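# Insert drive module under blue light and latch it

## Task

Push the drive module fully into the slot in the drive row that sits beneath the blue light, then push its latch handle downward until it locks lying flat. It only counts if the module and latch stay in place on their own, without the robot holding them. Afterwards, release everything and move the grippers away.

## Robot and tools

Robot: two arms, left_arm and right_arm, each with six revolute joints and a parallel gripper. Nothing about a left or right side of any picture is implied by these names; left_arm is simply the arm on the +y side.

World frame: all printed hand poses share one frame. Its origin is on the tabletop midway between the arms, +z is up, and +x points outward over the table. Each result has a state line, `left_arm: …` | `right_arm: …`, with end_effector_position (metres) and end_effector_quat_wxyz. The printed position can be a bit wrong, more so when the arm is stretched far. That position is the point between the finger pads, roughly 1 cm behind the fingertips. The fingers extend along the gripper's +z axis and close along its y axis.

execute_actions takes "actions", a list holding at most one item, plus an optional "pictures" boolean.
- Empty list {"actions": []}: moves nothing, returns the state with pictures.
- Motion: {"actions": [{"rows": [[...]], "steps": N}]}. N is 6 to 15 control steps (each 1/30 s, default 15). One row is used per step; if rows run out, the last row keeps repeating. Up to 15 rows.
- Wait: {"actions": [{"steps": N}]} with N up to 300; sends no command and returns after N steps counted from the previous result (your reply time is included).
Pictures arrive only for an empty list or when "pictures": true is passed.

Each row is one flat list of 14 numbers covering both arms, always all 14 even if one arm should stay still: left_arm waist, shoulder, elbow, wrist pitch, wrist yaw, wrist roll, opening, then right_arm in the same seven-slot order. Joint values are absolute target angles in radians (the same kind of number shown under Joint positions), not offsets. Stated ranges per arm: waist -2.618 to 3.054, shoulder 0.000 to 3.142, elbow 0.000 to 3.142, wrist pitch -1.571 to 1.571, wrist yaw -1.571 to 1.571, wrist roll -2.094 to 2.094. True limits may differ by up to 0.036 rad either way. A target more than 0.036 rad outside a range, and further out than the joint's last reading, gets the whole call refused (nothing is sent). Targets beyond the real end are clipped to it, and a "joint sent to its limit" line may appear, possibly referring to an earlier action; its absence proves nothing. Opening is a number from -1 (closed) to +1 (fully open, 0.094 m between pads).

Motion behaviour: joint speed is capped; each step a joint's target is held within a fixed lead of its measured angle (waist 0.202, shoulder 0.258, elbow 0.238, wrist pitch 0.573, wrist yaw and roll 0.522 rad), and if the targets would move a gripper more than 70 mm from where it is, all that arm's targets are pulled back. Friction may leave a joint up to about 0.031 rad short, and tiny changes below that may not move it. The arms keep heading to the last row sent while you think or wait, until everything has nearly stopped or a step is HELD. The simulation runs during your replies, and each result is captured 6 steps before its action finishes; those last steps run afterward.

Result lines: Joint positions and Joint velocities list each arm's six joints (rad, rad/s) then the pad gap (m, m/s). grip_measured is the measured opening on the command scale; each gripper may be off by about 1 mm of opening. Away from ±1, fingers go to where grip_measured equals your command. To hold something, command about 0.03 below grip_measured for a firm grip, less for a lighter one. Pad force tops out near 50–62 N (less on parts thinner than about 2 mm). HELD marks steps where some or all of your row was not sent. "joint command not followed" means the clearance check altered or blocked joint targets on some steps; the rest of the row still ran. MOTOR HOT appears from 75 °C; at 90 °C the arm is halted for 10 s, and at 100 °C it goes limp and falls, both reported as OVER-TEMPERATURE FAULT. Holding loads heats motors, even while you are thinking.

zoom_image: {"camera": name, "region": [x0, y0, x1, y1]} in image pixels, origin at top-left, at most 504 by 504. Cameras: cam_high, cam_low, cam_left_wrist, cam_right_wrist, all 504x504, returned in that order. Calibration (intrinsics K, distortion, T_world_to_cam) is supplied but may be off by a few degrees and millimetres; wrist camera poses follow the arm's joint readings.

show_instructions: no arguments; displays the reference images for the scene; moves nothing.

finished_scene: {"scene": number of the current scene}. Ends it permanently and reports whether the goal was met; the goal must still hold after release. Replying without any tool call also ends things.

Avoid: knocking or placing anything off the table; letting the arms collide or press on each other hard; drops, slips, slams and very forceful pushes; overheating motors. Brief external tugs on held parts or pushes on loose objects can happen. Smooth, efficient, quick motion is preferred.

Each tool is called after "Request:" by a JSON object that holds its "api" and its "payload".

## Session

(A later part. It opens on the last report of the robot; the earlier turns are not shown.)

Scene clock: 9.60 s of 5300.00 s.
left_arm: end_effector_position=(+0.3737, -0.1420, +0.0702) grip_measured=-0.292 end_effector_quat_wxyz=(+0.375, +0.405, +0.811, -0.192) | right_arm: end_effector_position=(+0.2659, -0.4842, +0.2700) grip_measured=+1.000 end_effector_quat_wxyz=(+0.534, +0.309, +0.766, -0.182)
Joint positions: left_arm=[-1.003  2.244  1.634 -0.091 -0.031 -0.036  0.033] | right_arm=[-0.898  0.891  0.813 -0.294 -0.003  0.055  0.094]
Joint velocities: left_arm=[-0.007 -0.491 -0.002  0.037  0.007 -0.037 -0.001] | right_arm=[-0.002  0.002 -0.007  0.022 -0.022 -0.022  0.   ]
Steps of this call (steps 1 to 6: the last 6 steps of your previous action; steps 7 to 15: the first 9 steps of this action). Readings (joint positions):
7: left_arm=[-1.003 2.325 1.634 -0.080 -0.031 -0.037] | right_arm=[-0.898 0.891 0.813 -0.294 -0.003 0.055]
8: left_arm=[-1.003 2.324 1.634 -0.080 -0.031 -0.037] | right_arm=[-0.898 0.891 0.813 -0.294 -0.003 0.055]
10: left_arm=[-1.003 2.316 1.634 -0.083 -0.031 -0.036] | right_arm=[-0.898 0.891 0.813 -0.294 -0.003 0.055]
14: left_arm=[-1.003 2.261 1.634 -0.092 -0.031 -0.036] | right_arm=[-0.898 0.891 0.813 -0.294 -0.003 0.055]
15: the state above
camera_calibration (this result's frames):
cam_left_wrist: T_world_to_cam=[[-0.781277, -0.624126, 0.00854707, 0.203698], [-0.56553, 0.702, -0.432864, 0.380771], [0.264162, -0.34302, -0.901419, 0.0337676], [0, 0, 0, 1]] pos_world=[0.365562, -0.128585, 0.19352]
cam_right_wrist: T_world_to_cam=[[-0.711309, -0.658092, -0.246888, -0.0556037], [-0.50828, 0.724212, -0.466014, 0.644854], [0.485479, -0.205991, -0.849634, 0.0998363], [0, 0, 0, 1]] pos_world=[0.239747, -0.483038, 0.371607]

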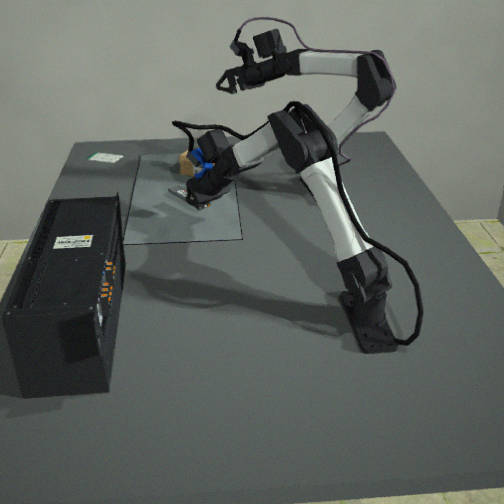

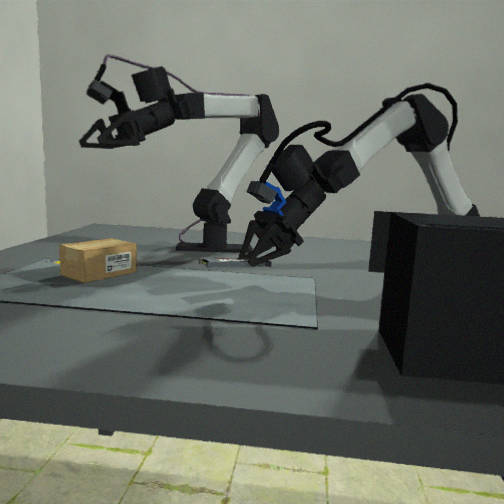

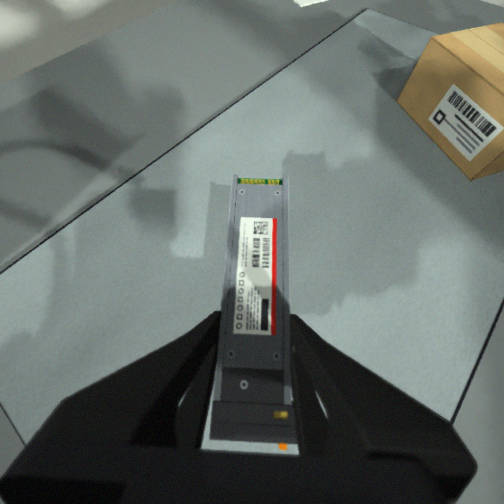

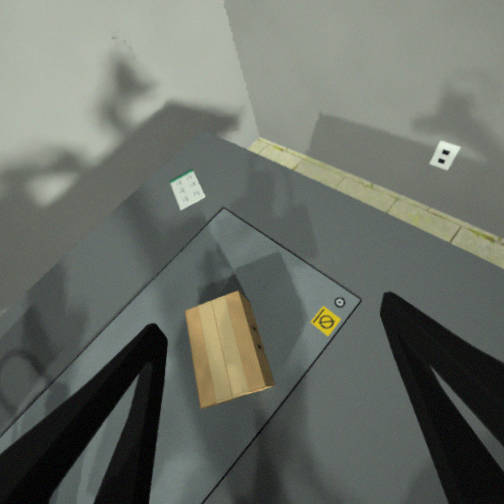

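Request:
{"api": "execute_actions", "payload": {"actions": [{"rows":[[-0.997,2.18,1.60,-0.03,0,-0.1,-0.33,-0.9,0.9,0.8,-0.3,0,0.05,1],[-0.99,2.15,1.54,0.04,0.04,-0.2,-0.33,-0.9,0.9,0.8,-0.3,0,0.05,1],[-0.98,2.12,1.47,0.12,0.09,-0.3,-0.33,-0.9,0.9,0.8,-0.3,0,0.05,1],[-0.96,2.09,1.40,0.20,0.14,-0.4,-0.33,-0.9,0.9,0.8,-0.3,0,0.05,1],[-0.94,2.06,1.33,0.28,0.19,-0.5,-0.33,-0.9,0.9,0.8,-0.3,0,0.05,1],[-0.91,2.03,1.26,0.36,0.24,-0.6,-0.33,-0.9,0.9,0.8,-0.3,0,0.05,1],[-0.88,2.0,1.19,0.44,0.29,-0.7,-0.33,-0.9,0.9,0.8,-0.3,0,0.05,1],[-0.84,1.97,1.12,0.52,0.34,-0.8,-0.33,-0.9,0.9,0.8,-0.3,0,0.05,1],[-0.80,1.94,1.05,0.60,0.39,-0.9,-0.33,-0.9,0.9,0.8,-0.3,0,0.05,1],[-0.75,1.91,0.98,0.68,0.44,-1.0,-0.33,-0.9,0.9,0.8,-0.3,0,0.05,1],[-0.70,1.88,0.91,0.76,0.49,-1.1,-0.33,-0.9,0.9,0.8,-0.3,0,0.05,1],[-0.65,1.85,0.85,0.83,0.54,-1.2,-0.33,-0.9,0.9,0.8,-0.3,0,0.05,1],[-0.60,1.82,0.79,0.90,0.59,-1.3,-0.33,-0.9,0.9,0.8,-0.3,0,0.05,1],[-0.55,1.79,0.73,0.96,0.64,-1.4,-0.33,-0.9,0.9,0.8,-0.3,0,0.05,1],[-0.50,1.76,0.68,1.02,0.70,-1.48,-0.33,-0.9,0.9,0.8,-0.3,0,0.05,1]],"steps":15}]}}

Request:
{"api": "execute_actions", "payload": {"actions": [{"rows":[[-0.45,1.74,0.64,1.07,0.77,-1.54,-0.33,-0.85,0.9,0.8,-0.3,0,0.05,1],[-0.40,1.73,0.61,1.10,0.84,-1.58,-0.33,-0.8,0.9,0.8,-0.28,0,0.05,1],[-0.34,1.72,0.59,1.13,0.91,-1.58,-0.33,-0.74,0.9,0.82,-0.26,0,0.05,1],[-0.28,1.72,0.57,1.15,0.98,-1.58,-0.33,-0.68,0.9,0.84,-0.24,0,0.05,1],[-0.22,1.72,0.56,1.16,1.05,-1.58,-0.33,-0.62,0.9,0.86,-0.22,0,0.05,1],[-0.16,1.72,0.56,1.17,1.11,-1.58,-0.33,-0.56,0.9,0.88,-0.2,0,0.05,1],[-0.10,1.72,0.56,1.17,1.17,-1.58,-0.33,-0.5,0.9,0.9,-0.18,0,0.05,1],[-0.04,1.72,0.56,1.17,1.22,-1.58,-0.33,-0.44,0.9,0.92,-0.16,0,0.05,1],[0.02,1.72,0.56,1.17,1.26,-1.58,-0.33,-0.38,0.9,0.94,-0.14,0,0.05,1],[0.08,1.72,0.56,1.17,1.29,-1.58,-0.33,-0.32,0.9,0.96,-0.12,0,0.05,1],[0.14,1.72,0.56,1.17,1.32,-1.58,-0.33,-0.26,0.9,0.98,-0.1,0,0.05,1],[0.20,1.72,0.56,1.17,1.34,-1.58,-0.33,-0.2,0.9,1.0,-0.08,0,0.05,1],[0.26,1.72,0.56,1.17,1.35,-1.58,-0.33,-0.14,0.9,1.02,-0.06,0,0.05,1],[0.32,1.72,0.56,1.17,1.36,-1.58,-0.33,-0.08,0.9,1.04,-0.04,0,0.05,1],[0.38,1.72,0.56,1.17,1.36,-1.58,-0.33,-0.02,0.9,1.06,-0.02,0,0.05,1]],"steps":15}]}}

Request:
{"api": "execute_actions", "payload": {"actions": [{"rows":[[0.43,1.73,0.57,1.18,1.36,-1.58,-0.33,0.04,0.94,1.09,0.0,0,0.05,1],[0.47,1.74,0.575,1.19,1.36,-1.58,-0.33,0.1,0.99,1.12,0.03,0,0.05,1],[0.50,1.75,0.58,1.20,1.36,-1.58,-0.33,0.16,1.05,1.15,0.06,0,0.05,1],[0.525,1.76,0.585,1.21,1.36,-1.58,-0.33,0.22,1.11,1.18,0.09,0,0.05,1],[0.54,1.77,0.59,1.215,1.36,-1.58,-0.33,0.28,1.17,1.21,0.12,0,0.05,1],[0.55,1.78,0.595,1.22,1.36,-1.58,-0.33,0.34,1.23,1.24,0.15,0,0.05,1],[0.55,1.79,0.60,1.225,1.36,-1.58,-0.33,0.4,1.29,1.27,0.18,0,0.05,1],[0.55,1.80,0.605,1.23,1.36,-1.58,-0.33,0.46,1.35,1.30,0.21,0,0.05,1],[0.55,1.81,0.605,1.235,1.36,-1.58,-0.33,0.52,1.41,1.33,0.24,0,0.05,1],[0.55,1.82,0.605,1.235,1.36,-1.58,-0.33,0.57,1.47,1.36,0.27,0,0.05,1],[0.55,1.82,0.605,1.235,1.36,-1.58,-0.33,0.62,1.53,1.39,0.30,0,0.05,1],[0.55,1.82,0.605,1.235,1.36,-1.58,-0.33,0.66,1.59,1.41,0.33,0,0.05,1],[0.55,1.82,0.605,1.235,1.36,-1.58,-0.33,0.69,1.65,1.43,0.36,0,0.05,1],[0.55,1.82,0.605,1.235,1.36,-1.58,-0.33,0.71,1.71,1.45,0.39,0,0.05,1],[0.55,1.82,0.605,1.235,1.36,-1.58,-0.33,0.72,1.77,1.46,0.42,0,0.05,1]],"steps":15}]}}

Request:
{"api": "execute_actions", "payload": {"actions": [{"steps":22}], "pictures": true}}

Scene clock: 12.03 s of 5300.00 s.
left_arm: end_effector_position=(+0.3553, -0.0833, +0.0796) grip_measured=-0.292 end_effector_quat_wxyz=(+0.310, +0.197, +0.848, -0.382) | right_arm: end_effector_position=(+0.2659, -0.4842, +0.2700) grip_measured=+1.000 end_effector_quat_wxyz=(+0.534, +0.309, +0.766, -0.182)
Joint positions: left_arm=[-0.896  2.022  1.177  0.289  0.212 -0.532  0.033] | right_arm=[-0.898  0.891  0.813 -0.294 -0.003  0.055  0.094]
Joint velocities: left_arm=[ 1.062 -0.803 -2.034  1.912  1.282 -2.454 -0.001] | right_arm=[ 0.002 -0.002  0.007 -0.007 -0.051  0.022  0.   ]
Steps of this call (steps 1 to 6: the last 6 steps of your previous action; steps 7 to 30: the robot went on to your last target; steps 31 to 64: nothing new was sent; steps 65 to 73: the first 9 steps of this action). Readings (joint positions):
65: left_arm=[-1.003 2.210 1.630 -0.079 -0.029 -0.045] | right_arm=[-0.898 0.891 0.813 -0.294 -0.003 0.055]
66: left_arm=[-1.003 2.203 1.613 -0.059 -0.020 -0.070] | right_arm=[-0.898 0.891 0.813 -0.294 -0.003 0.055]
68: left_arm=[-0.997 2.164 1.520 0.014 0.022 -0.161] | right_arm=[-0.898 0.891 0.813 -0.294 -0.003 0.055]
72: left_arm=[-0.930 2.051 1.247 0.225 0.170 -0.447] | right_arm=[-0.898 0.891 0.813 -0.294 -0.003 0.055]
73: the state above

Scene clock: 12.53 s of 5300.00 s.
left_arm: end_effector_position=(+0.4183, +0.2053, +0.1559) grip_measured=-0.292 end_effector_quat_wxyz=(+0.203, -0.220, +0.693, -0.656) | right_arm: end_effector_position=(+0.3371, -0.3683, +0.3131) grip_measured=+1.000 end_effector_quat_wxyz=(+0.607, +0.142, +0.778, -0.077)
Joint positions: left_arm=[-0.069  1.745  0.582  1.07   0.92  -1.505  0.033] | right_arm=[-0.485  0.891  0.876 -0.24   0.005  0.055  0.094]
Joint velocities: left_arm=[ 2.137 -0.022 -0.017  0.696  0.403 -0.447  0.001] | right_arm=[ 1.717  0.012  0.628  0.549 -0.007 -0.037  0.   ]
Steps of this call (steps 1 to 6: the last 6 steps of your previous action; steps 7 to 15: the first 9 steps of this action). Readings (joint positions):
7: left_arm=[-0.528 1.820 0.734 0.751 0.518 -1.164] | right_arm=[-0.893 0.891 0.813 -0.294 -0.001 0.055]
8: left_arm=[-0.476 1.794 0.687 0.811 0.573 -1.245] | right_arm=[-0.873 0.891 0.813 -0.294 0.002 0.055]
10: left_arm=[-0.373 1.758 0.622 0.915 0.696 -1.364] | right_arm=[-0.787 0.891 0.813 -0.287 0.007 0.055]
14: left_arm=[-0.142 1.745 0.582 1.046 0.907 -1.488] | right_arm=[-0.546 0.891 0.855 -0.256 0.005 0.055]
15: the state above

Scene clock: 13.03 s of 5300.00 s.
left_arm: end_effector_position=(+0.4040, +0.4045, +0.1650) grip_measured=-0.292 end_effector_quat_wxyz=(+0.288, -0.293, +0.644, -0.645) | right_arm: end_effector_position=(+0.3712, -0.0463, +0.4659) grip_measured=+1.000 end_effector_quat_wxyz=(+0.723, -0.160, +0.633, +0.227)
Joint positions: left_arm=[ 0.549  1.776  0.581  1.186  1.3   -1.57   0.033] | right_arm=[0.373 1.234 1.262 0.122 0.004 0.055 0.094]
Joint velocities: left_arm=[-0.002  0.305 -0.002  0.154  0.3    0.007  0.   ] | right_arm=[1.336 1.59  0.608 0.579 0.037 0.081 0.   ]
Steps of this call (steps 1 to 6: the last 6 steps of your previous action; steps 7 to 15: the first 9 steps of this action). Readings (joint positions):
7: left_arm=[0.360 1.745 0.582 1.132 1.095 -1.559] | right_arm=[-0.064 0.894 1.030 -0.099 0.002 0.055]
8: left_arm=[0.400 1.745 0.581 1.136 1.149 -1.562] | right_arm=[-0.004 0.907 1.057 -0.077 0.002 0.055]
10: left_arm=[0.471 1.745 0.581 1.148 1.220 -1.566] | right_arm=[0.114 0.971 1.125 -0.017 0.003 0.055]
14: left_arm=[0.546 1.766 0.581 1.181 1.289 -1.570] | right_arm=[0.325 1.179 1.241 0.101 0.004 0.055]
15: the state above

Scene clock: 13.77 s of 5300.00 s.
left_arm: end_effector_position=(+0.4002, +0.3996, +0.1564) grip_measured=-0.292 end_effector_quat_wxyz=(+0.267, -0.285, +0.649, -0.653) | right_arm: end_effector_position=(+0.3656, +0.1853, +0.3573) grip_measured=+1.000 end_effector_quat_wxyz=(+0.643, -0.286, +0.626, +0.337)
Joint positions: left_arm=[ 0.549  1.811  0.581  1.206  1.345 -1.573  0.033] | right_arm=[ 0.727  1.785  1.436  0.402 -0.     0.055  0.094]
Joint velocities: left_arm=[ 0.007  0.022  0.027  0.007  0.007 -0.066 -0.001] | right_arm=[ 0.002  0.012 -0.002  0.095 -0.037  0.051  0.   ]
Kept back: nothing.
Steps of this call (steps 1 to 6: the last 6 steps of your previous action; steps 7 to 22: the robot went on to your last target). Readings (joint positions):
1: left_arm=[0.549 1.788 0.581 1.191 1.309 -1.571] | right_arm=[0.420 1.290 1.282 0.141 0.005 0.055]
2: left_arm=[0.549 1.798 0.581 1.193 1.316 -1.571] | right_arm=[0.465 1.347 1.304 0.159 0.005 0.055]
4: left_arm=[0.549 1.809 0.581 1.193 1.327 -1.572] | right_arm=[0.552 1.460 1.346 0.201 0.005 0.055]
8: left_arm=[0.549 1.811 0.581 1.200 1.338 -1.573] | right_arm=[0.686 1.696 1.430 0.313 0.005 0.055]
22: the state above
camera_calibration (this result's frames):
cam_left_wrist: T_world_to_cam=[[0.0538942, 0.0131933, 0.998459, -0.182004], [-0.927607, -0.369494, 0.0549521, 0.549612], [0.36965, -0.929139, -0.00767537, 0.342499], [0, 0, 0, 1]] pos_world=[0.393028, 0.523709, 0.154151]
cam_right_wrist: T_world_to_cam=[[0.76275, -0.58817, -0.268827, -0.0666058], [-0.531212, -0.332768, -0.779153, 0.56749], [0.368817, 0.737103, -0.566262, 0.0301667], [0, 0, 0, 1]] pos_world=[0.341135, 0.127431, 0.441338]

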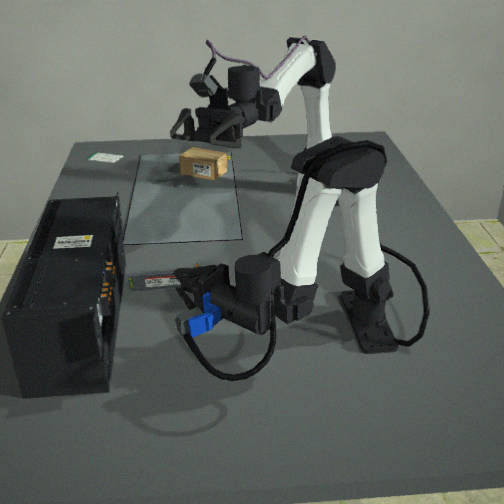

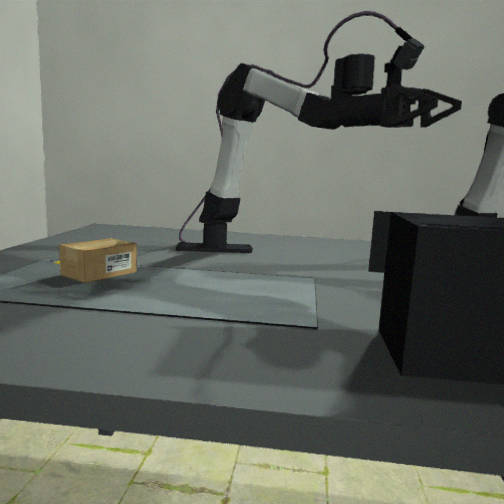

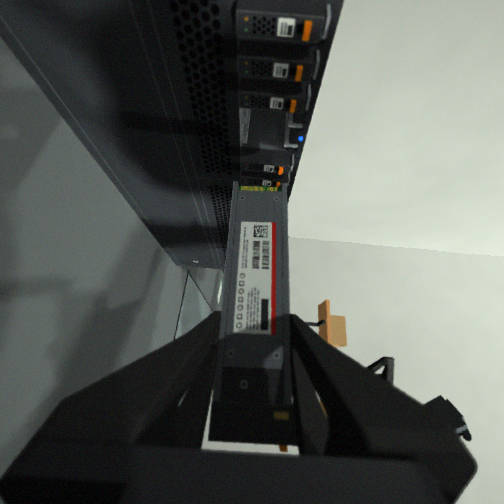

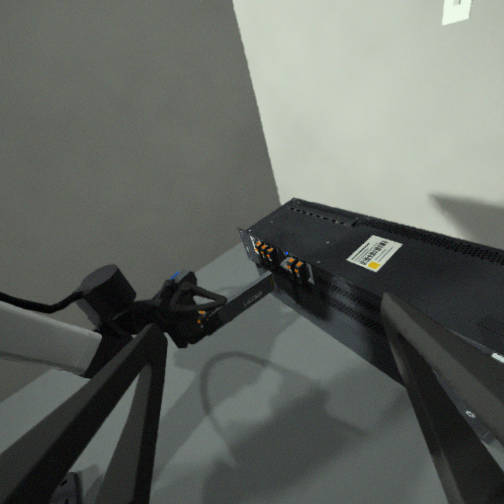

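Request:
{"api": "zoom_image", "payload": {"camera": "cam_right_wrist", "region": [190, 220, 330, 340]}}

Request:
{"api": "zoom_image", "payload": {"camera": "cam_left_wrist", "region": [190, 60, 350, 240]}}

Request:
{"api": "zoom_image", "payload": {"camera": "cam_high", "region": [80, 240, 220, 320]}}

Region (190, 220, 330, 340) of cam_right_wrist's 504x504 image, scaled by 3.600, with more detail than that image has; it fills the top 432 rows of this view, and the rest is white.

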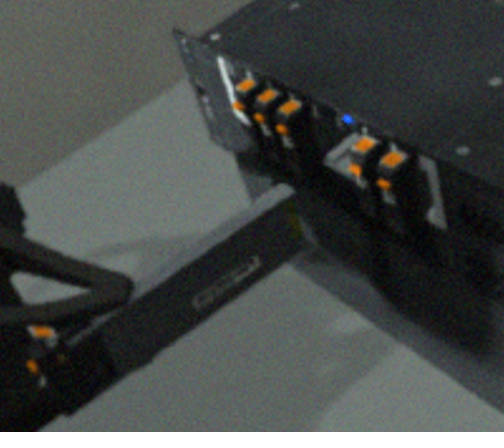

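Region (190, 60, 350, 240) of cam_left_wrist's 504x504 image, scaled by 2.800, with more detail than that image has.

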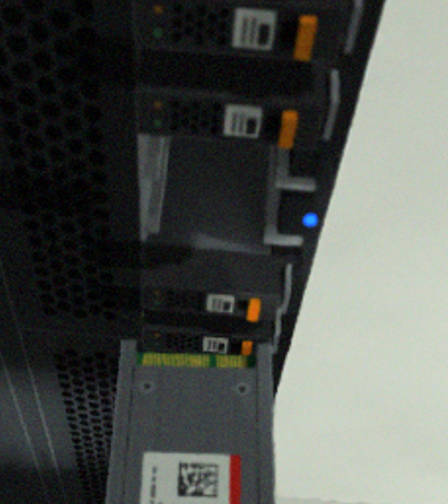

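Region (80, 240, 220, 320) of cam_high's 504x504 image, scaled by 3.600, with more detail than that image has; it fills the top 288 rows of this view, and the rest is white.

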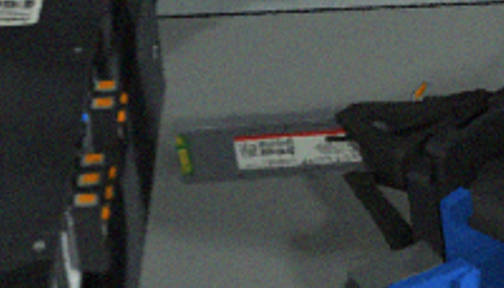

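Request:
{"api": "execute_actions", "payload": {"actions": [{"rows":[[0.55,1.82,0.59,1.275,1.36,-1.58,-0.33,0.72,1.77,1.46,0.42,0,0.05,1]],"steps":15}]}}

Request:
{"api": "execute_actions", "payload": {"actions": [{"steps":10}], "pictures": true}}

Request:
{"api": "zoom_image", "payload": {"camera": "cam_right_wrist", "region": [190, 220, 330, 340]}}

Request:
{"api": "zoom_image", "payload": {"camera": "cam_left_wrist", "region": [190, 60, 350, 240]}}

Request:
{"api": "zoom_image", "payload": {"camera": "cam_high", "region": [80, 240, 220, 320]}}

Scene clock: 14.93 s of 5300.00 s.
left_arm: end_effector_position=(+0.4001, +0.3996, +0.1604) grip_measured=-0.292 end_effector_quat_wxyz=(+0.279, -0.272, +0.652, -0.651) | right_arm: end_effector_position=(+0.3656, +0.1853, +0.3580) grip_measured=+1.000 end_effector_quat_wxyz=(+0.644, -0.285, +0.625, +0.338)
Joint positions: left_arm=[ 0.549  1.811  0.581  1.241  1.345 -1.573  0.033] | right_arm=[ 0.727  1.785  1.436  0.405 -0.     0.055  0.094]
Joint velocities: left_arm=[-0.027  0.002  0.002  0.022  0.007 -0.037 -0.001] | right_arm=[ 0.017 -0.007  0.002 -0.007  0.022  0.022  0.   ]
Steps of this call (steps 1 to 26: the robot went on to your last target; steps 27 to 35: the first 9 steps of this action). Readings (joint positions):
27: left_arm=[0.549 1.811 0.581 1.211 1.345 -1.573] | right_arm=[0.727 1.785 1.436 0.405 -0.000 0.055]
28: left_arm=[0.549 1.811 0.581 1.217 1.345 -1.573] | right_arm=[0.727 1.785 1.436 0.405 -0.000 0.055]
30: left_arm=[0.549 1.811 0.581 1.229 1.345 -1.573] | right_arm=[0.727 1.785 1.436 0.405 -0.000 0.055]
34: left_arm=[0.549 1.811 0.581 1.239 1.345 -1.573] | right_arm=[0.727 1.785 1.436 0.405 -0.000 0.055]
35: the state above

Scene clock: 15.27 s of 5300.00 s.
left_arm: end_effector_position=(+0.4001, +0.3996, +0.1609) grip_measured=-0.292 end_effector_quat_wxyz=(+0.280, -0.271, +0.652, -0.650) | right_arm: end_effector_position=(+0.3656, +0.1853, +0.3580) grip_measured=+1.000 end_effector_quat_wxyz=(+0.644, -0.285, +0.625, +0.338)
Joint positions: left_arm=[ 0.549  1.811  0.581  1.246  1.346 -1.573  0.033] | right_arm=[ 0.727  1.785  1.436  0.405 -0.     0.055  0.094]
Joint velocities: left_arm=[-0.012 -0.007 -0.002  0.051 -0.037  0.037 -0.   ] | right_arm=[ 0.002 -0.002  0.012 -0.037  0.051 -0.037  0.   ]
Kept back: nothing.
Steps of this call (steps 1 to 6: the last 6 steps of your previous action; steps 7 to 10: the robot went on to your last target). Readings (joint positions):
1: left_arm=[0.549 1.811 0.581 1.242 1.345 -1.573] | right_arm=[0.727 1.785 1.436 0.405 -0.000 0.055]
2: left_arm=[0.549 1.811 0.581 1.243 1.345 -1.573] | right_arm=[0.727 1.785 1.436 0.405 -0.000 0.055]
4: left_arm=[0.549 1.811 0.581 1.244 1.346 -1.573] | right_arm=[0.727 1.785 1.436 0.405 -0.000 0.055]
8: left_arm=[0.549 1.811 0.581 1.246 1.346 -1.573] | right_arm=[0.727 1.785 1.436 0.405 -0.000 0.055]
10: the state above
camera_calibration (this result's frames):
cam_left_wrist: T_world_to_cam=[[0.0203207, -0.008622, 0.999756, -0.164555], [-0.929076, -0.369556, 0.015697, 0.556192], [0.369331, -0.929168, -0.0155201, 0.343885], [0, 0, 0, 1]] pos_world=[0.393081, 0.523652, 0.161121]
cam_right_wrist: T_world_to_cam=[[0.763253, -0.587522, -0.268817, -0.0667117], [-0.529752, -0.330887, -0.780946, 0.567809], [0.369874, 0.738466, -0.563792, 0.0291012], [0, 0, 0, 1]] pos_world=[0.340952, 0.127196, 0.441902]

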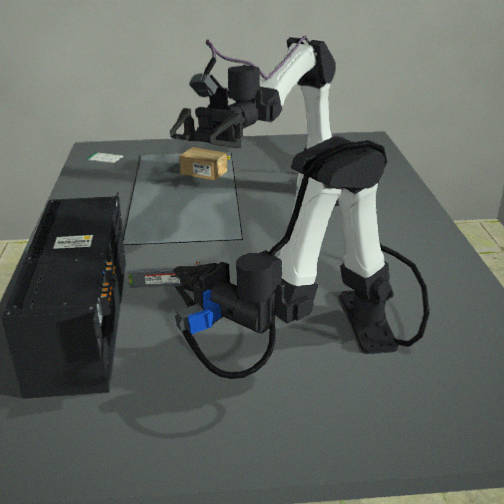

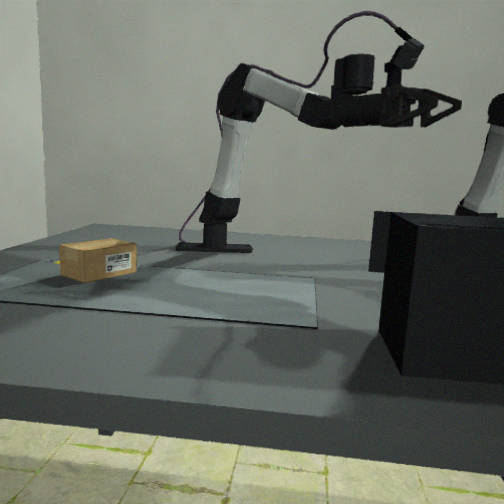

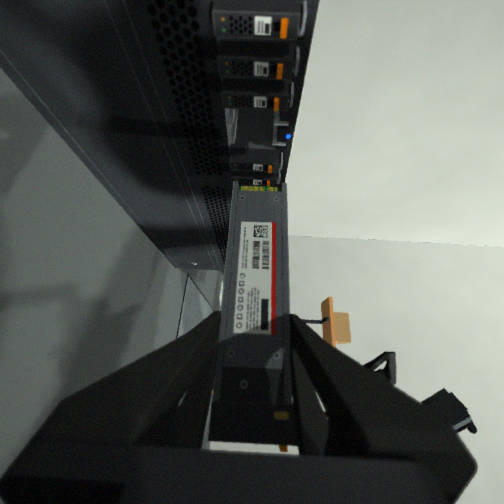

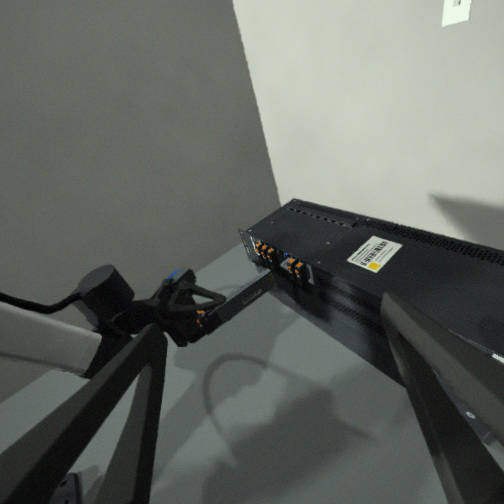

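Region (190, 220, 330, 340) of cam_right_wrist's 504x504 image, scaled by 3.600, with more detail than that image has; it fills the top 432 rows of this view, and the rest is white.

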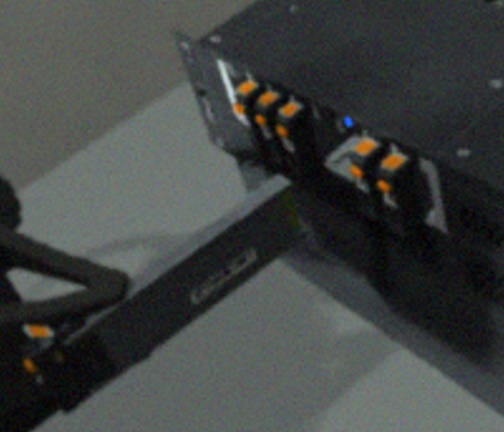

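Region (190, 60, 350, 240) of cam_left_wrist's 504x504 image, scaled by 2.800, with more detail than that image has.

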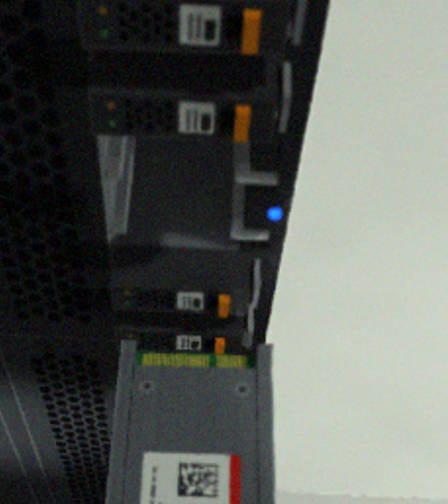

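Region (80, 240, 220, 320) of cam_high's 504x504 image, scaled by 3.600, with more detail than that image has; it fills the top 288 rows of this view, and the rest is white.

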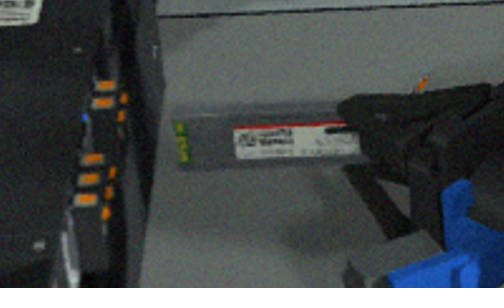

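Request:
{"api": "execute_actions", "payload": {"actions": [{"rows":[[0.54,1.832,0.61,1.28,1.325,-1.58,-0.33,0.72,1.77,1.46,0.42,0,0.05,1],[0.535,1.84,0.615,1.285,1.315,-1.58,-0.33,0.72,1.77,1.46,0.42,0,0.05,1],[0.53,1.848,0.62,1.29,1.305,-1.58,-0.33,0.72,1.77,1.46,0.42,0,0.05,1],[0.525,1.856,0.625,1.295,1.295,-1.58,-0.33,0.72,1.77,1.46,0.42,0,0.05,1],[0.52,1.864,0.63,1.30,1.285,-1.58,-0.33,0.72,1.77,1.46,0.42,0,0.05,1],[0.515,1.872,0.635,1.305,1.275,-1.58,-0.33,0.72,1.77,1.46,0.42,0,0.05,1],[0.51,1.88,0.64,1.31,1.265,-1.58,-0.33,0.72,1.77,1.46,0.42,0,0.05,1],[0.505,1.888,0.645,1.316,1.255,-1.58,-0.33,0.72,1.77,1.46,0.42,0,0.05,1],[0.50,1.896,0.65,1.322,1.245,-1.58,-0.33,0.72,1.77,1.46,0.42,0,0.05,1],[0.496,1.903,0.654,1.327,1.237,-1.58,-0.33,0.72,1.77,1.46,0.42,0,0.05,1],[0.493,1.908,0.654,1.327,1.237,-1.58,-0.33,0.72,1.77,1.46,0.42,0,0.05,1]],"steps":15}]}}

Request:
{"api": "execute_actions", "payload": {"actions": [{"steps":14}], "pictures": true}}

Request:
{"api": "zoom_image", "payload": {"camera": "cam_right_wrist", "region": [190, 220, 330, 340]}}

Request:
{"api": "zoom_image", "payload": {"camera": "cam_left_wrist", "region": [200, 90, 330, 240]}}

Request:
{"api": "zoom_image", "payload": {"camera": "cam_high", "region": [80, 240, 220, 320]}}

Scene clock: 17.20 s of 5300.00 s.
left_arm: end_effector_position=(+0.4156, +0.3994, +0.1537) grip_measured=-0.292 end_effector_quat_wxyz=(+0.288, -0.276, +0.649, -0.648) | right_arm: end_effector_position=(+0.3656, +0.1853, +0.3580) grip_measured=+1.000 end_effector_quat_wxyz=(+0.644, -0.285, +0.625, +0.338)
Joint positions: left_arm=[ 0.518  1.871  0.616  1.273  1.295 -1.573  0.033] | right_arm=[ 0.727  1.785  1.436  0.405 -0.     0.055  0.094]
Joint velocities: left_arm=[-0.159  0.242  0.134  0.095 -0.242  0.022 -0.001] | right_arm=[-0.012  0.017 -0.002 -0.066 -0.007 -0.007  0.   ]
Steps of this call (steps 1 to 15: the robot went on to your last target; steps 16 to 49: nothing new was sent; steps 50 to 58: the first 9 steps of this action). Readings (joint positions):
50: left_arm=[0.549 1.811 0.581 1.247 1.345 -1.573] | right_arm=[0.727 1.785 1.436 0.405 -0.000 0.055]
51: left_arm=[0.548 1.813 0.582 1.250 1.343 -1.573] | right_arm=[0.727 1.785 1.436 0.405 -0.000 0.055]
53: left_arm=[0.543 1.827 0.590 1.256 1.334 -1.573] | right_arm=[0.727 1.785 1.436 0.405 -0.000 0.055]
57: left_arm=[0.524 1.862 0.611 1.270 1.304 -1.573] | right_arm=[0.727 1.785 1.436 0.405 -0.000 0.055]
58: the state above

Scene clock: 17.67 s of 5300.00 s.
left_arm: end_effector_position=(+0.4243, +0.4000, +0.1507) grip_measured=-0.292 end_effector_quat_wxyz=(+0.299, -0.282, +0.645, -0.644) | right_arm: end_effector_position=(+0.3656, +0.1853, +0.3580) grip_measured=+1.000 end_effector_quat_wxyz=(+0.644, -0.285, +0.625, +0.338)
Joint positions: left_arm=[ 0.501  1.897  0.628  1.296  1.252 -1.573  0.033] | right_arm=[ 0.727  1.785  1.436  0.405 -0.     0.055  0.094]
Joint velocities: left_arm=[ 0.002 -0.027 -0.027 -0.007  0.022  0.022 -0.   ] | right_arm=[0.002 0.002 0.017 0.051 0.007 0.007 0.   ]
Kept back: nothing.
Steps of this call (steps 1 to 6: the last 6 steps of your previous action; steps 7 to 14: the robot went on to your last target). Readings (joint positions):
1: left_arm=[0.513 1.879 0.620 1.278 1.287 -1.573] | right_arm=[0.727 1.785 1.436 0.405 -0.000 0.055]
2: left_arm=[0.508 1.886 0.625 1.282 1.279 -1.573] | right_arm=[0.727 1.785 1.436 0.405 -0.000 0.055]
4: left_arm=[0.503 1.895 0.628 1.286 1.268 -1.573] | right_arm=[0.727 1.785 1.436 0.405 -0.000 0.055]
8: left_arm=[0.501 1.897 0.628 1.291 1.258 -1.573] | right_arm=[0.727 1.785 1.436 0.405 -0.000 0.055]
14: the state above
camera_calibration (this result's frames):
cam_left_wrist: T_world_to_cam=[[0.0116336, -0.0112156, 0.999869, -0.150068], [-0.911298, -0.411705, 0.00598491, 0.589778], [0.411584, -0.911248, -0.0150103, 0.31005], [0, 0, 0, 1]] pos_world=[0.411597, 0.523664, 0.151172]
cam_right_wrist: T_world_to_cam=[[0.763253, -0.587522, -0.268817, -0.0667117], [-0.529752, -0.330887, -0.780946, 0.567809], [0.369874, 0.738466, -0.563792, 0.0291012], [0, 0, 0, 1]] pos_world=[0.340952, 0.127196, 0.441902]

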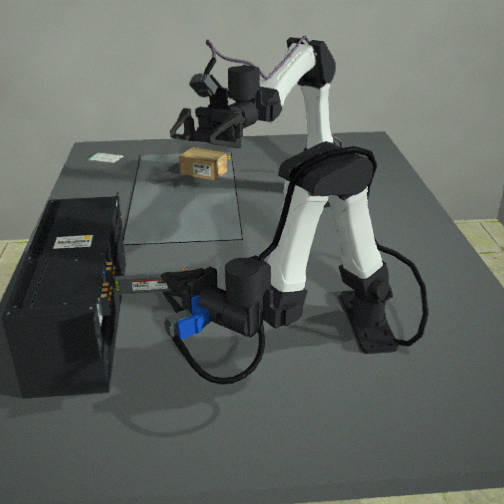

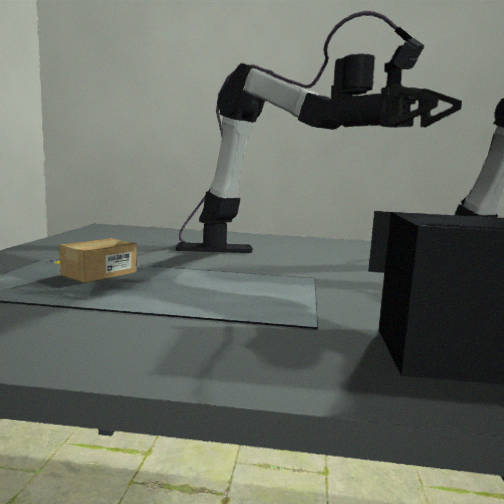

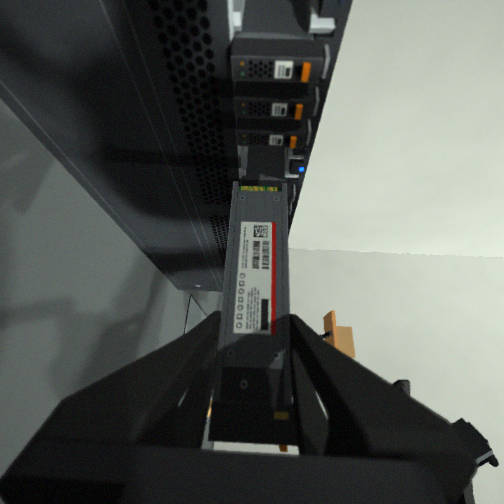

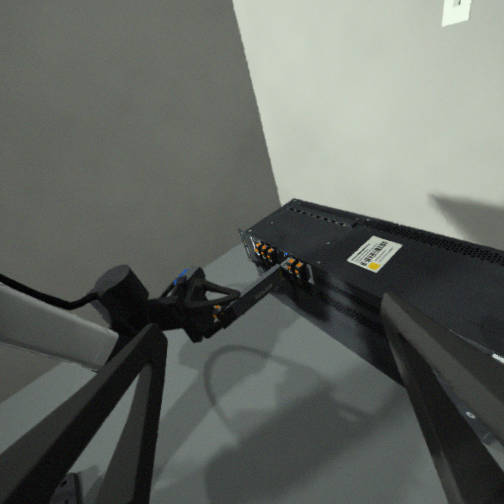

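Region (190, 220, 330, 340) of cam_right_wrist's 504x504 image, scaled by 3.600, with more detail than that image has; it fills the top 432 rows of this view, and the rest is white.

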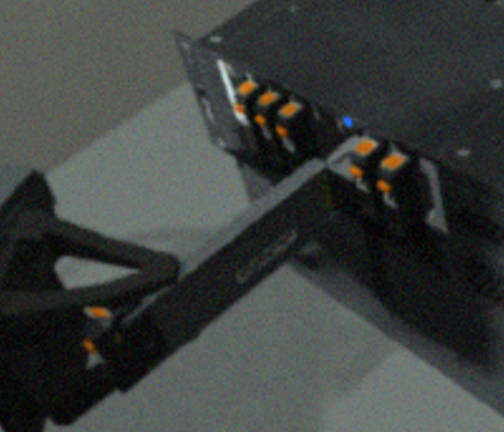

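Region (200, 90, 330, 240) of cam_left_wrist's 504x504 image, scaled by 3.360, with more detail than that image has; it fills the left 437 columns of this view, and the rest is white.

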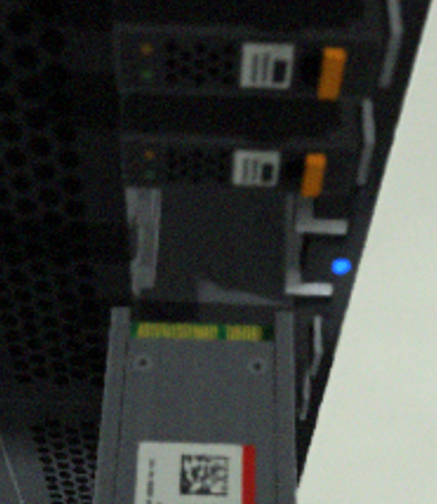

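Region (80, 240, 220, 320) of cam_high's 504x504 image, scaled by 3.600, with more detail than that image has; it fills the top 288 rows of this view, and the rest is white.

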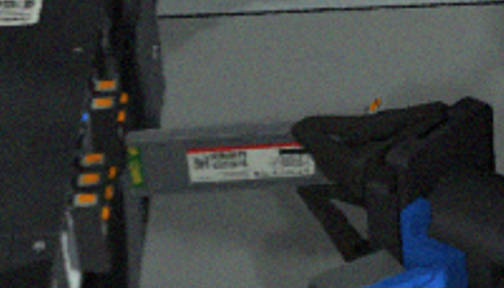

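Request:
{"api": "execute_actions", "payload": {"actions": [{"rows":[[0.49,1.915,0.66,1.30,1.234,-1.58,-0.33,0.72,1.77,1.46,0.42,0,0.05,1],[0.487,1.918,0.666,1.298,1.231,-1.58,-0.33,0.72,1.77,1.46,0.42,0,0.05,1],[0.484,1.921,0.672,1.296,1.228,-1.58,-0.33,0.72,1.77,1.46,0.42,0,0.05,1],[0.481,1.924,0.678,1.294,1.225,-1.58,-0.33,0.72,1.77,1.46,0.42,0,0.05,1],[0.478,1.927,0.684,1.292,1.222,-1.58,-0.33,0.72,1.77,1.46,0.42,0,0.05,1],[0.475,1.93,0.69,1.29,1.219,-1.58,-0.33,0.72,1.77,1.46,0.42,0,0.05,1],[0.472,1.933,0.696,1.288,1.216,-1.58,-0.33,0.72,1.77,1.46,0.42,0,0.05,1],[0.469,1.936,0.702,1.286,1.213,-1.58,-0.33,0.72,1.77,1.46,0.42,0,0.05,1],[0.466,1.939,0.708,1.285,1.211,-1.58,-0.33,0.72,1.77,1.46,0.42,0,0.05,1]],"steps":15}]}}

Request:
{"api": "execute_actions", "payload": {"actions": [{"steps":12}], "pictures": true}}

Request:
{"api": "zoom_image", "payload": {"camera": "cam_right_wrist", "region": [240, 230, 320, 300]}}

Request:
{"api": "zoom_image", "payload": {"camera": "cam_left_wrist", "region": [200, 110, 330, 240]}}

Request:
{"api": "zoom_image", "payload": {"camera": "cam_high", "region": [85, 250, 165, 310]}}

Scene clock: 18.83 s of 5300.00 s.
left_arm: end_effector_position=(+0.4360, +0.3992, +0.1531) grip_measured=-0.292 end_effector_quat_wxyz=(+0.303, -0.276, +0.646, -0.644) | right_arm: end_effector_position=(+0.3656, +0.1853, +0.3581) grip_measured=+1.000 end_effector_quat_wxyz=(+0.644, -0.285, +0.625, +0.338)
Joint positions: left_arm=[ 0.481  1.922  0.672  1.29   1.236 -1.573  0.033] | right_arm=[ 0.727  1.785  1.436  0.406 -0.     0.055  0.094]
Joint velocities: left_arm=[-0.085  0.105  0.149 -0.11  -0.081 -0.022 -0.002] | right_arm=[-0.002 -0.002 -0.012  0.022 -0.066  0.066  0.   ]
Steps of this call (steps 1 to 26: the robot went on to your last target; steps 27 to 35: the first 9 steps of this action). Readings (joint positions):
27: left_arm=[0.501 1.897 0.628 1.297 1.250 -1.573] | right_arm=[0.727 1.785 1.436 0.405 -0.000 0.055]
28: left_arm=[0.501 1.898 0.629 1.296 1.250 -1.573] | right_arm=[0.727 1.785 1.436 0.405 -0.000 0.055]
30: left_arm=[0.497 1.905 0.641 1.296 1.248 -1.573] | right_arm=[0.727 1.785 1.436 0.406 -0.000 0.055]
34: left_arm=[0.484 1.919 0.666 1.292 1.238 -1.573] | right_arm=[0.727 1.785 1.436 0.406 -0.000 0.055]
35: the state above

Scene clock: 19.23 s of 5300.00 s.
left_arm: end_effector_position=(+0.4394, +0.3991, +0.1535) grip_measured=-0.292 end_effector_quat_wxyz=(+0.304, -0.277, +0.645, -0.644) | right_arm: end_effector_position=(+0.3656, +0.1853, +0.3581) grip_measured=+1.000 end_effector_quat_wxyz=(+0.644, -0.285, +0.625, +0.338)
Joint positions: left_arm=[ 0.475  1.927  0.682  1.285  1.226 -1.573  0.033] | right_arm=[ 0.727  1.785  1.436  0.406 -0.     0.055  0.094]
Joint velocities: left_arm=[-0.007 -0.007  0.022  0.022 -0.007 -0.081 -0.001] | right_arm=[-0.007 -0.002  0.002 -0.037 -0.037 -0.007  0.   ]
Kept back: nothing.
Steps of this call (steps 1 to 6: the last 6 steps of your previous action; steps 7 to 12: the robot went on to your last target). Readings (joint positions):
1: left_arm=[0.478 1.924 0.677 1.289 1.233 -1.573] | right_arm=[0.727 1.785 1.436 0.406 -0.000 0.055]
2: left_arm=[0.476 1.926 0.680 1.288 1.231 -1.573] | right_arm=[0.727 1.785 1.436 0.406 -0.000 0.055]
4: left_arm=[0.475 1.927 0.682 1.287 1.229 -1.573] | right_arm=[0.727 1.785 1.436 0.406 -0.000 0.055]
8: left_arm=[0.475 1.927 0.682 1.286 1.227 -1.573] | right_arm=[0.727 1.785 1.436 0.406 -0.000 0.055]
12: the state above
camera_calibration (this result's frames):
cam_left_wrist: T_world_to_cam=[[-0.0014911, -0.0174808, 0.999846, -0.144805], [-0.911131, -0.412028, -0.00856247, 0.605447], [0.412114, -0.911004, -0.0153129, 0.302725], [0, 0, 0, 1]] pos_world=[0.426668, 0.522713, 0.154602]
cam_right_wrist: T_world_to_cam=[[0.763316, -0.587441, -0.268816, -0.066725], [-0.52957, -0.330652, -0.781169, 0.567849], [0.370006, 0.738636, -0.563483, 0.028968], [0, 0, 0, 1]] pos_world=[0.340929, 0.127166, 0.441972]

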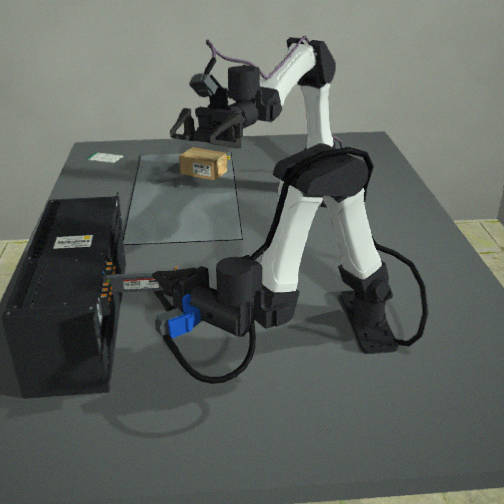

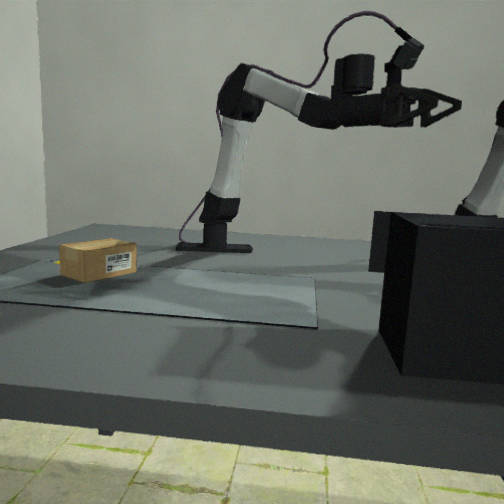

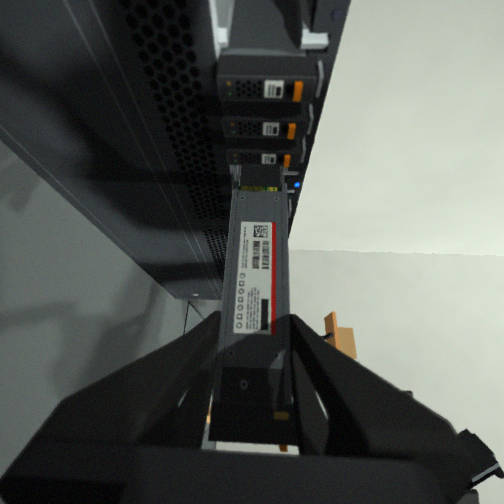

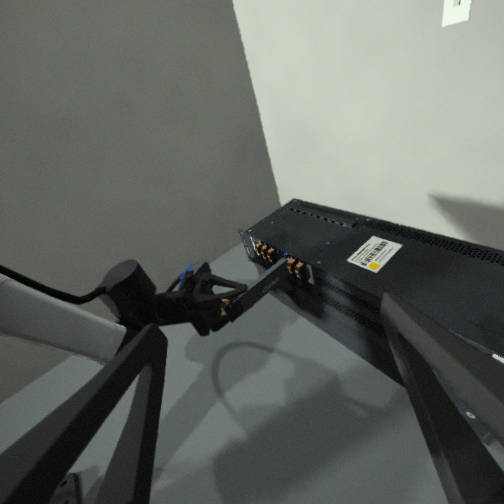

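Region (240, 230, 320, 300) of cam_right_wrist's 504x504 image, scaled by 6.300, with more detail than that image has; it fills the top 441 rows of this view, and the rest is white.

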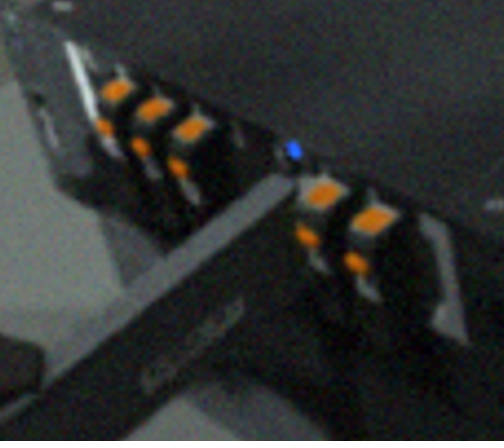

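Region (200, 110, 330, 240) of cam_left_wrist's 504x504 image, scaled by 3.877, with more detail than that image has.

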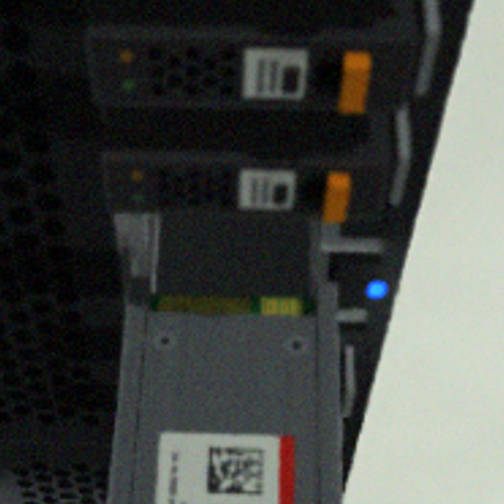

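Region (85, 250, 165, 310) of cam_high's 504x504 image, scaled by 6.300, with more detail than that image has; it fills the top 378 rows of this view, and the rest is white.

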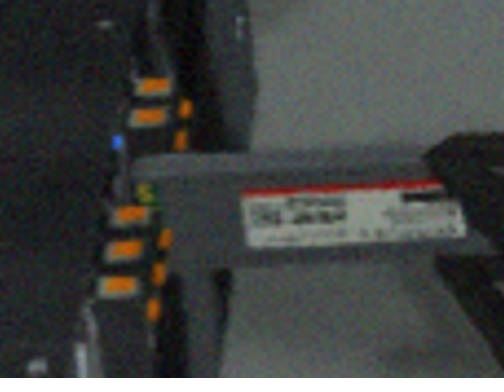

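Request:
{"api": "execute_actions", "payload": {"actions": [{"rows":[[0.466,1.939,0.708,1.276,1.211,-1.58,-0.33,0.72,1.77,1.46,0.42,0,0.05,1],[0.466,1.939,0.708,1.276,1.211,-1.58,-0.33,0.72,1.77,1.46,0.42,0,0.05,1],[0.465,1.939,0.708,1.275,1.209,-1.58,-0.33,0.72,1.77,1.46,0.42,0,0.05,1],[0.463,1.946,0.714,1.272,1.206,-1.58,-0.33,0.72,1.77,1.46,0.42,0,0.05,1],[0.460,1.949,0.721,1.269,1.203,-1.58,-0.33,0.72,1.77,1.46,0.42,0,0.05,1],[0.458,1.952,0.728,1.266,1.200,-1.58,-0.33,0.72,1.77,1.46,0.42,0,0.05,1],[0.455,1.956,0.735,1.263,1.198,-1.58,-0.33,0.72,1.77,1.46,0.42,0,0.05,1],[0.452,1.959,0.741,1.260,1.195,-1.58,-0.33,0.72,1.77,1.46,0.42,0,0.05,1],[0.450,1.963,0.748,1.257,1.192,-1.58,-0.33,0.72,1.77,1.46,0.42,0,0.05,1],[0.447,1.967,0.755,1.254,1.190,-1.58,-0.33,0.72,1.77,1.46,0.42,0,0.05,1],[0.444,1.970,0.762,1.251,1.187,-1.58,-0.33,0.72,1.77,1.46,0.42,0,0.05,1],[0.442,1.974,0.768,1.248,1.184,-1.58,-0.33,0.72,1.77,1.46,0.42,0,0.05,1],[0.439,1.978,0.775,1.246,1.182,-1.58,-0.33,0.72,1.77,1.46,0.42,0,0.05,1],[0.437,1.981,0.782,1.245,1.180,-1.58,-0.33,0.72,1.77,1.46,0.42,0,0.05,1],[0.434,1.985,0.788,1.245,1.180,-1.58,-0.33,0.72,1.77,1.46,0.42,0,0.05,1]],"steps":15}]}}

Request:
{"api": "execute_actions", "payload": {"actions": [{"steps":14}], "pictures": true}}

Request:
{"api": "zoom_image", "payload": {"camera": "cam_right_wrist", "region": [220, 230, 320, 310]}}

Request:
{"api": "zoom_image", "payload": {"camera": "cam_left_wrist", "region": [200, 130, 330, 260]}}

Scene clock: 20.40 s of 5300.00 s.
left_arm: end_effector_position=(+0.4453, +0.3990, +0.1531) grip_measured=-0.292 end_effector_quat_wxyz=(+0.301, -0.276, +0.646, -0.645) | right_arm: end_effector_position=(+0.3656, +0.1853, +0.3581) grip_measured=+1.000 end_effector_quat_wxyz=(+0.644, -0.285, +0.625, +0.338)
Joint positions: left_arm=[ 0.467  1.942  0.708  1.272  1.223 -1.573  0.033] | right_arm=[ 0.727  1.785  1.436  0.406 -0.     0.055  0.094]
Joint velocities: left_arm=[-0.042  0.012  0.139 -0.007  0.051  0.051  0.   ] | right_arm=[-0.027 -0.002 -0.002 -0.007 -0.007 -0.051  0.   ]
Steps of this call (steps 1 to 26: the robot went on to your last target; steps 27 to 35: the first 9 steps of this action). Readings (joint positions):
27: left_arm=[0.475 1.927 0.682 1.284 1.225 -1.573] | right_arm=[0.727 1.785 1.436 0.406 -0.000 0.055]
28: left_arm=[0.475 1.927 0.682 1.282 1.225 -1.573] | right_arm=[0.727 1.785 1.436 0.406 -0.000 0.055]
30: left_arm=[0.475 1.927 0.682 1.279 1.224 -1.573] | right_arm=[0.727 1.785 1.436 0.406 -0.000 0.055]
34: left_arm=[0.468 1.940 0.703 1.272 1.221 -1.573] | right_arm=[0.727 1.785 1.436 0.406 -0.000 0.055]
35: the state above

Scene clock: 20.87 s of 5300.00 s.
left_arm: end_effector_position=(+0.4602, +0.3980, +0.1537) grip_measured=-0.292 end_effector_quat_wxyz=(+0.302, -0.276, +0.645, -0.645) | right_arm: end_effector_position=(+0.3656, +0.1853, +0.3581) grip_measured=+1.000 end_effector_quat_wxyz=(+0.644, -0.285, +0.625, +0.338)
Joint positions: left_arm=[ 0.443  1.973  0.762  1.25   1.197 -1.573  0.033] | right_arm=[ 0.727  1.785  1.436  0.406 -0.     0.055  0.094]
Joint velocities: left_arm=[-0.017  0.017  0.002 -0.007  0.037  0.007 -0.   ] | right_arm=[ 0.007  0.002  0.002 -0.007 -0.051 -0.007  0.   ]
Kept back: nothing.
Steps of this call (steps 1 to 6: the last 6 steps of your previous action; steps 7 to 14: the robot went on to your last target). Readings (joint positions):
1: left_arm=[0.465 1.944 0.714 1.270 1.221 -1.573] | right_arm=[0.727 1.785 1.436 0.406 -0.000 0.055]
2: left_arm=[0.461 1.948 0.722 1.266 1.217 -1.573] | right_arm=[0.727 1.785 1.436 0.406 -0.000 0.055]
4: left_arm=[0.454 1.959 0.738 1.260 1.210 -1.573] | right_arm=[0.727 1.785 1.436 0.406 -0.000 0.055]
8: left_arm=[0.444 1.972 0.760 1.252 1.200 -1.573] | right_arm=[0.727 1.785 1.436 0.406 -0.000 0.055]
14: the state above
camera_calibration (this result's frames):
cam_left_wrist: T_world_to_cam=[[-0.000724891, -0.0157697, 0.999875, -0.146015], [-0.912556, -0.40889, -0.00711047, 0.623167], [0.408951, -0.912447, -0.0140943, 0.295014], [0, 0, 0, 1]] pos_world=[0.447923, 0.521689, 0.154586]
cam_right_wrist: T_world_to_cam=[[0.763316, -0.587441, -0.268816, -0.066725], [-0.52957, -0.330652, -0.781169, 0.567849], [0.370006, 0.738636, -0.563483, 0.028968], [0, 0, 0, 1]] pos_world=[0.340929, 0.127166, 0.441972]

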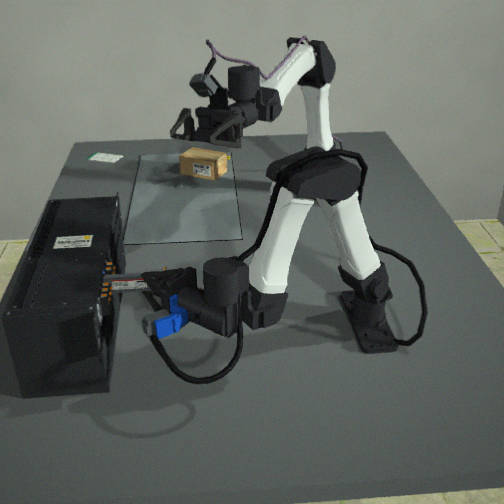

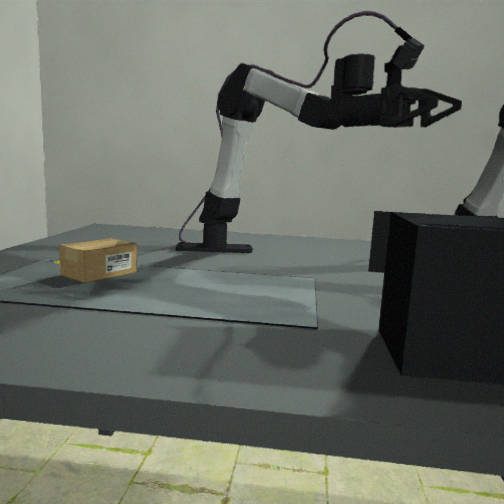

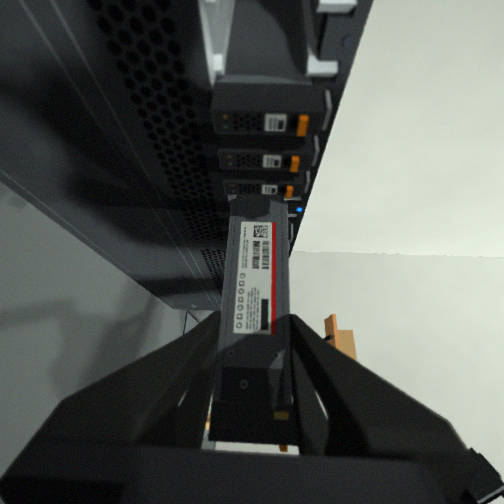

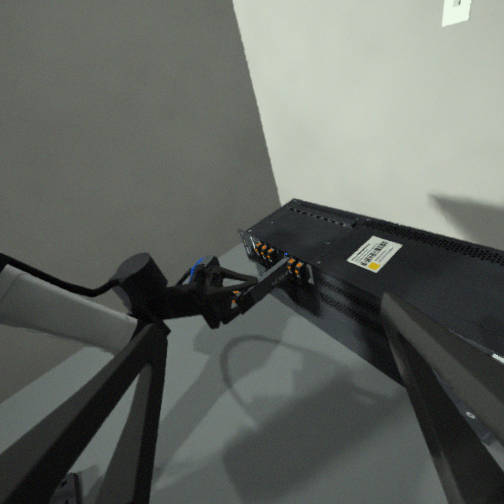

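Region (220, 230, 320, 310) of cam_right_wrist's 504x504 image, scaled by 5.040, with more detail than that image has; it fills the top 403 rows of this view, and the rest is white.

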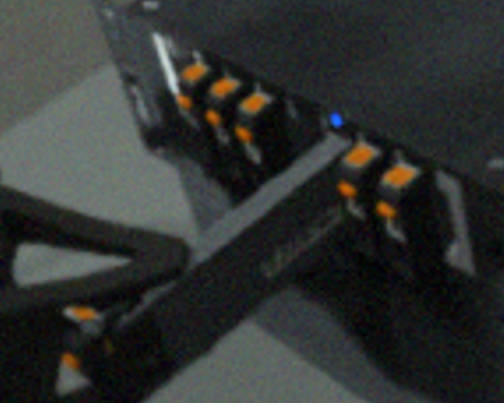

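Region (200, 130, 330, 260) of cam_left_wrist's 504x504 image, scaled by 3.877, with more detail than that image has.

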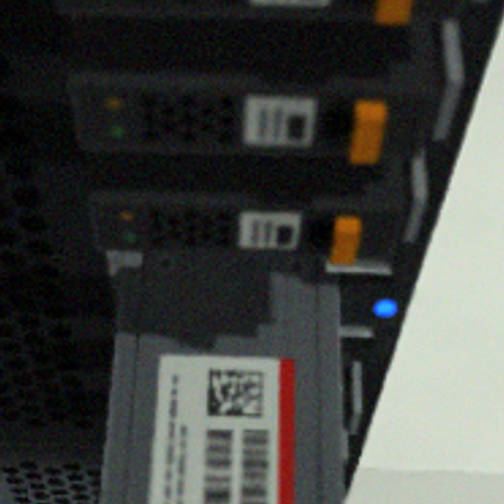

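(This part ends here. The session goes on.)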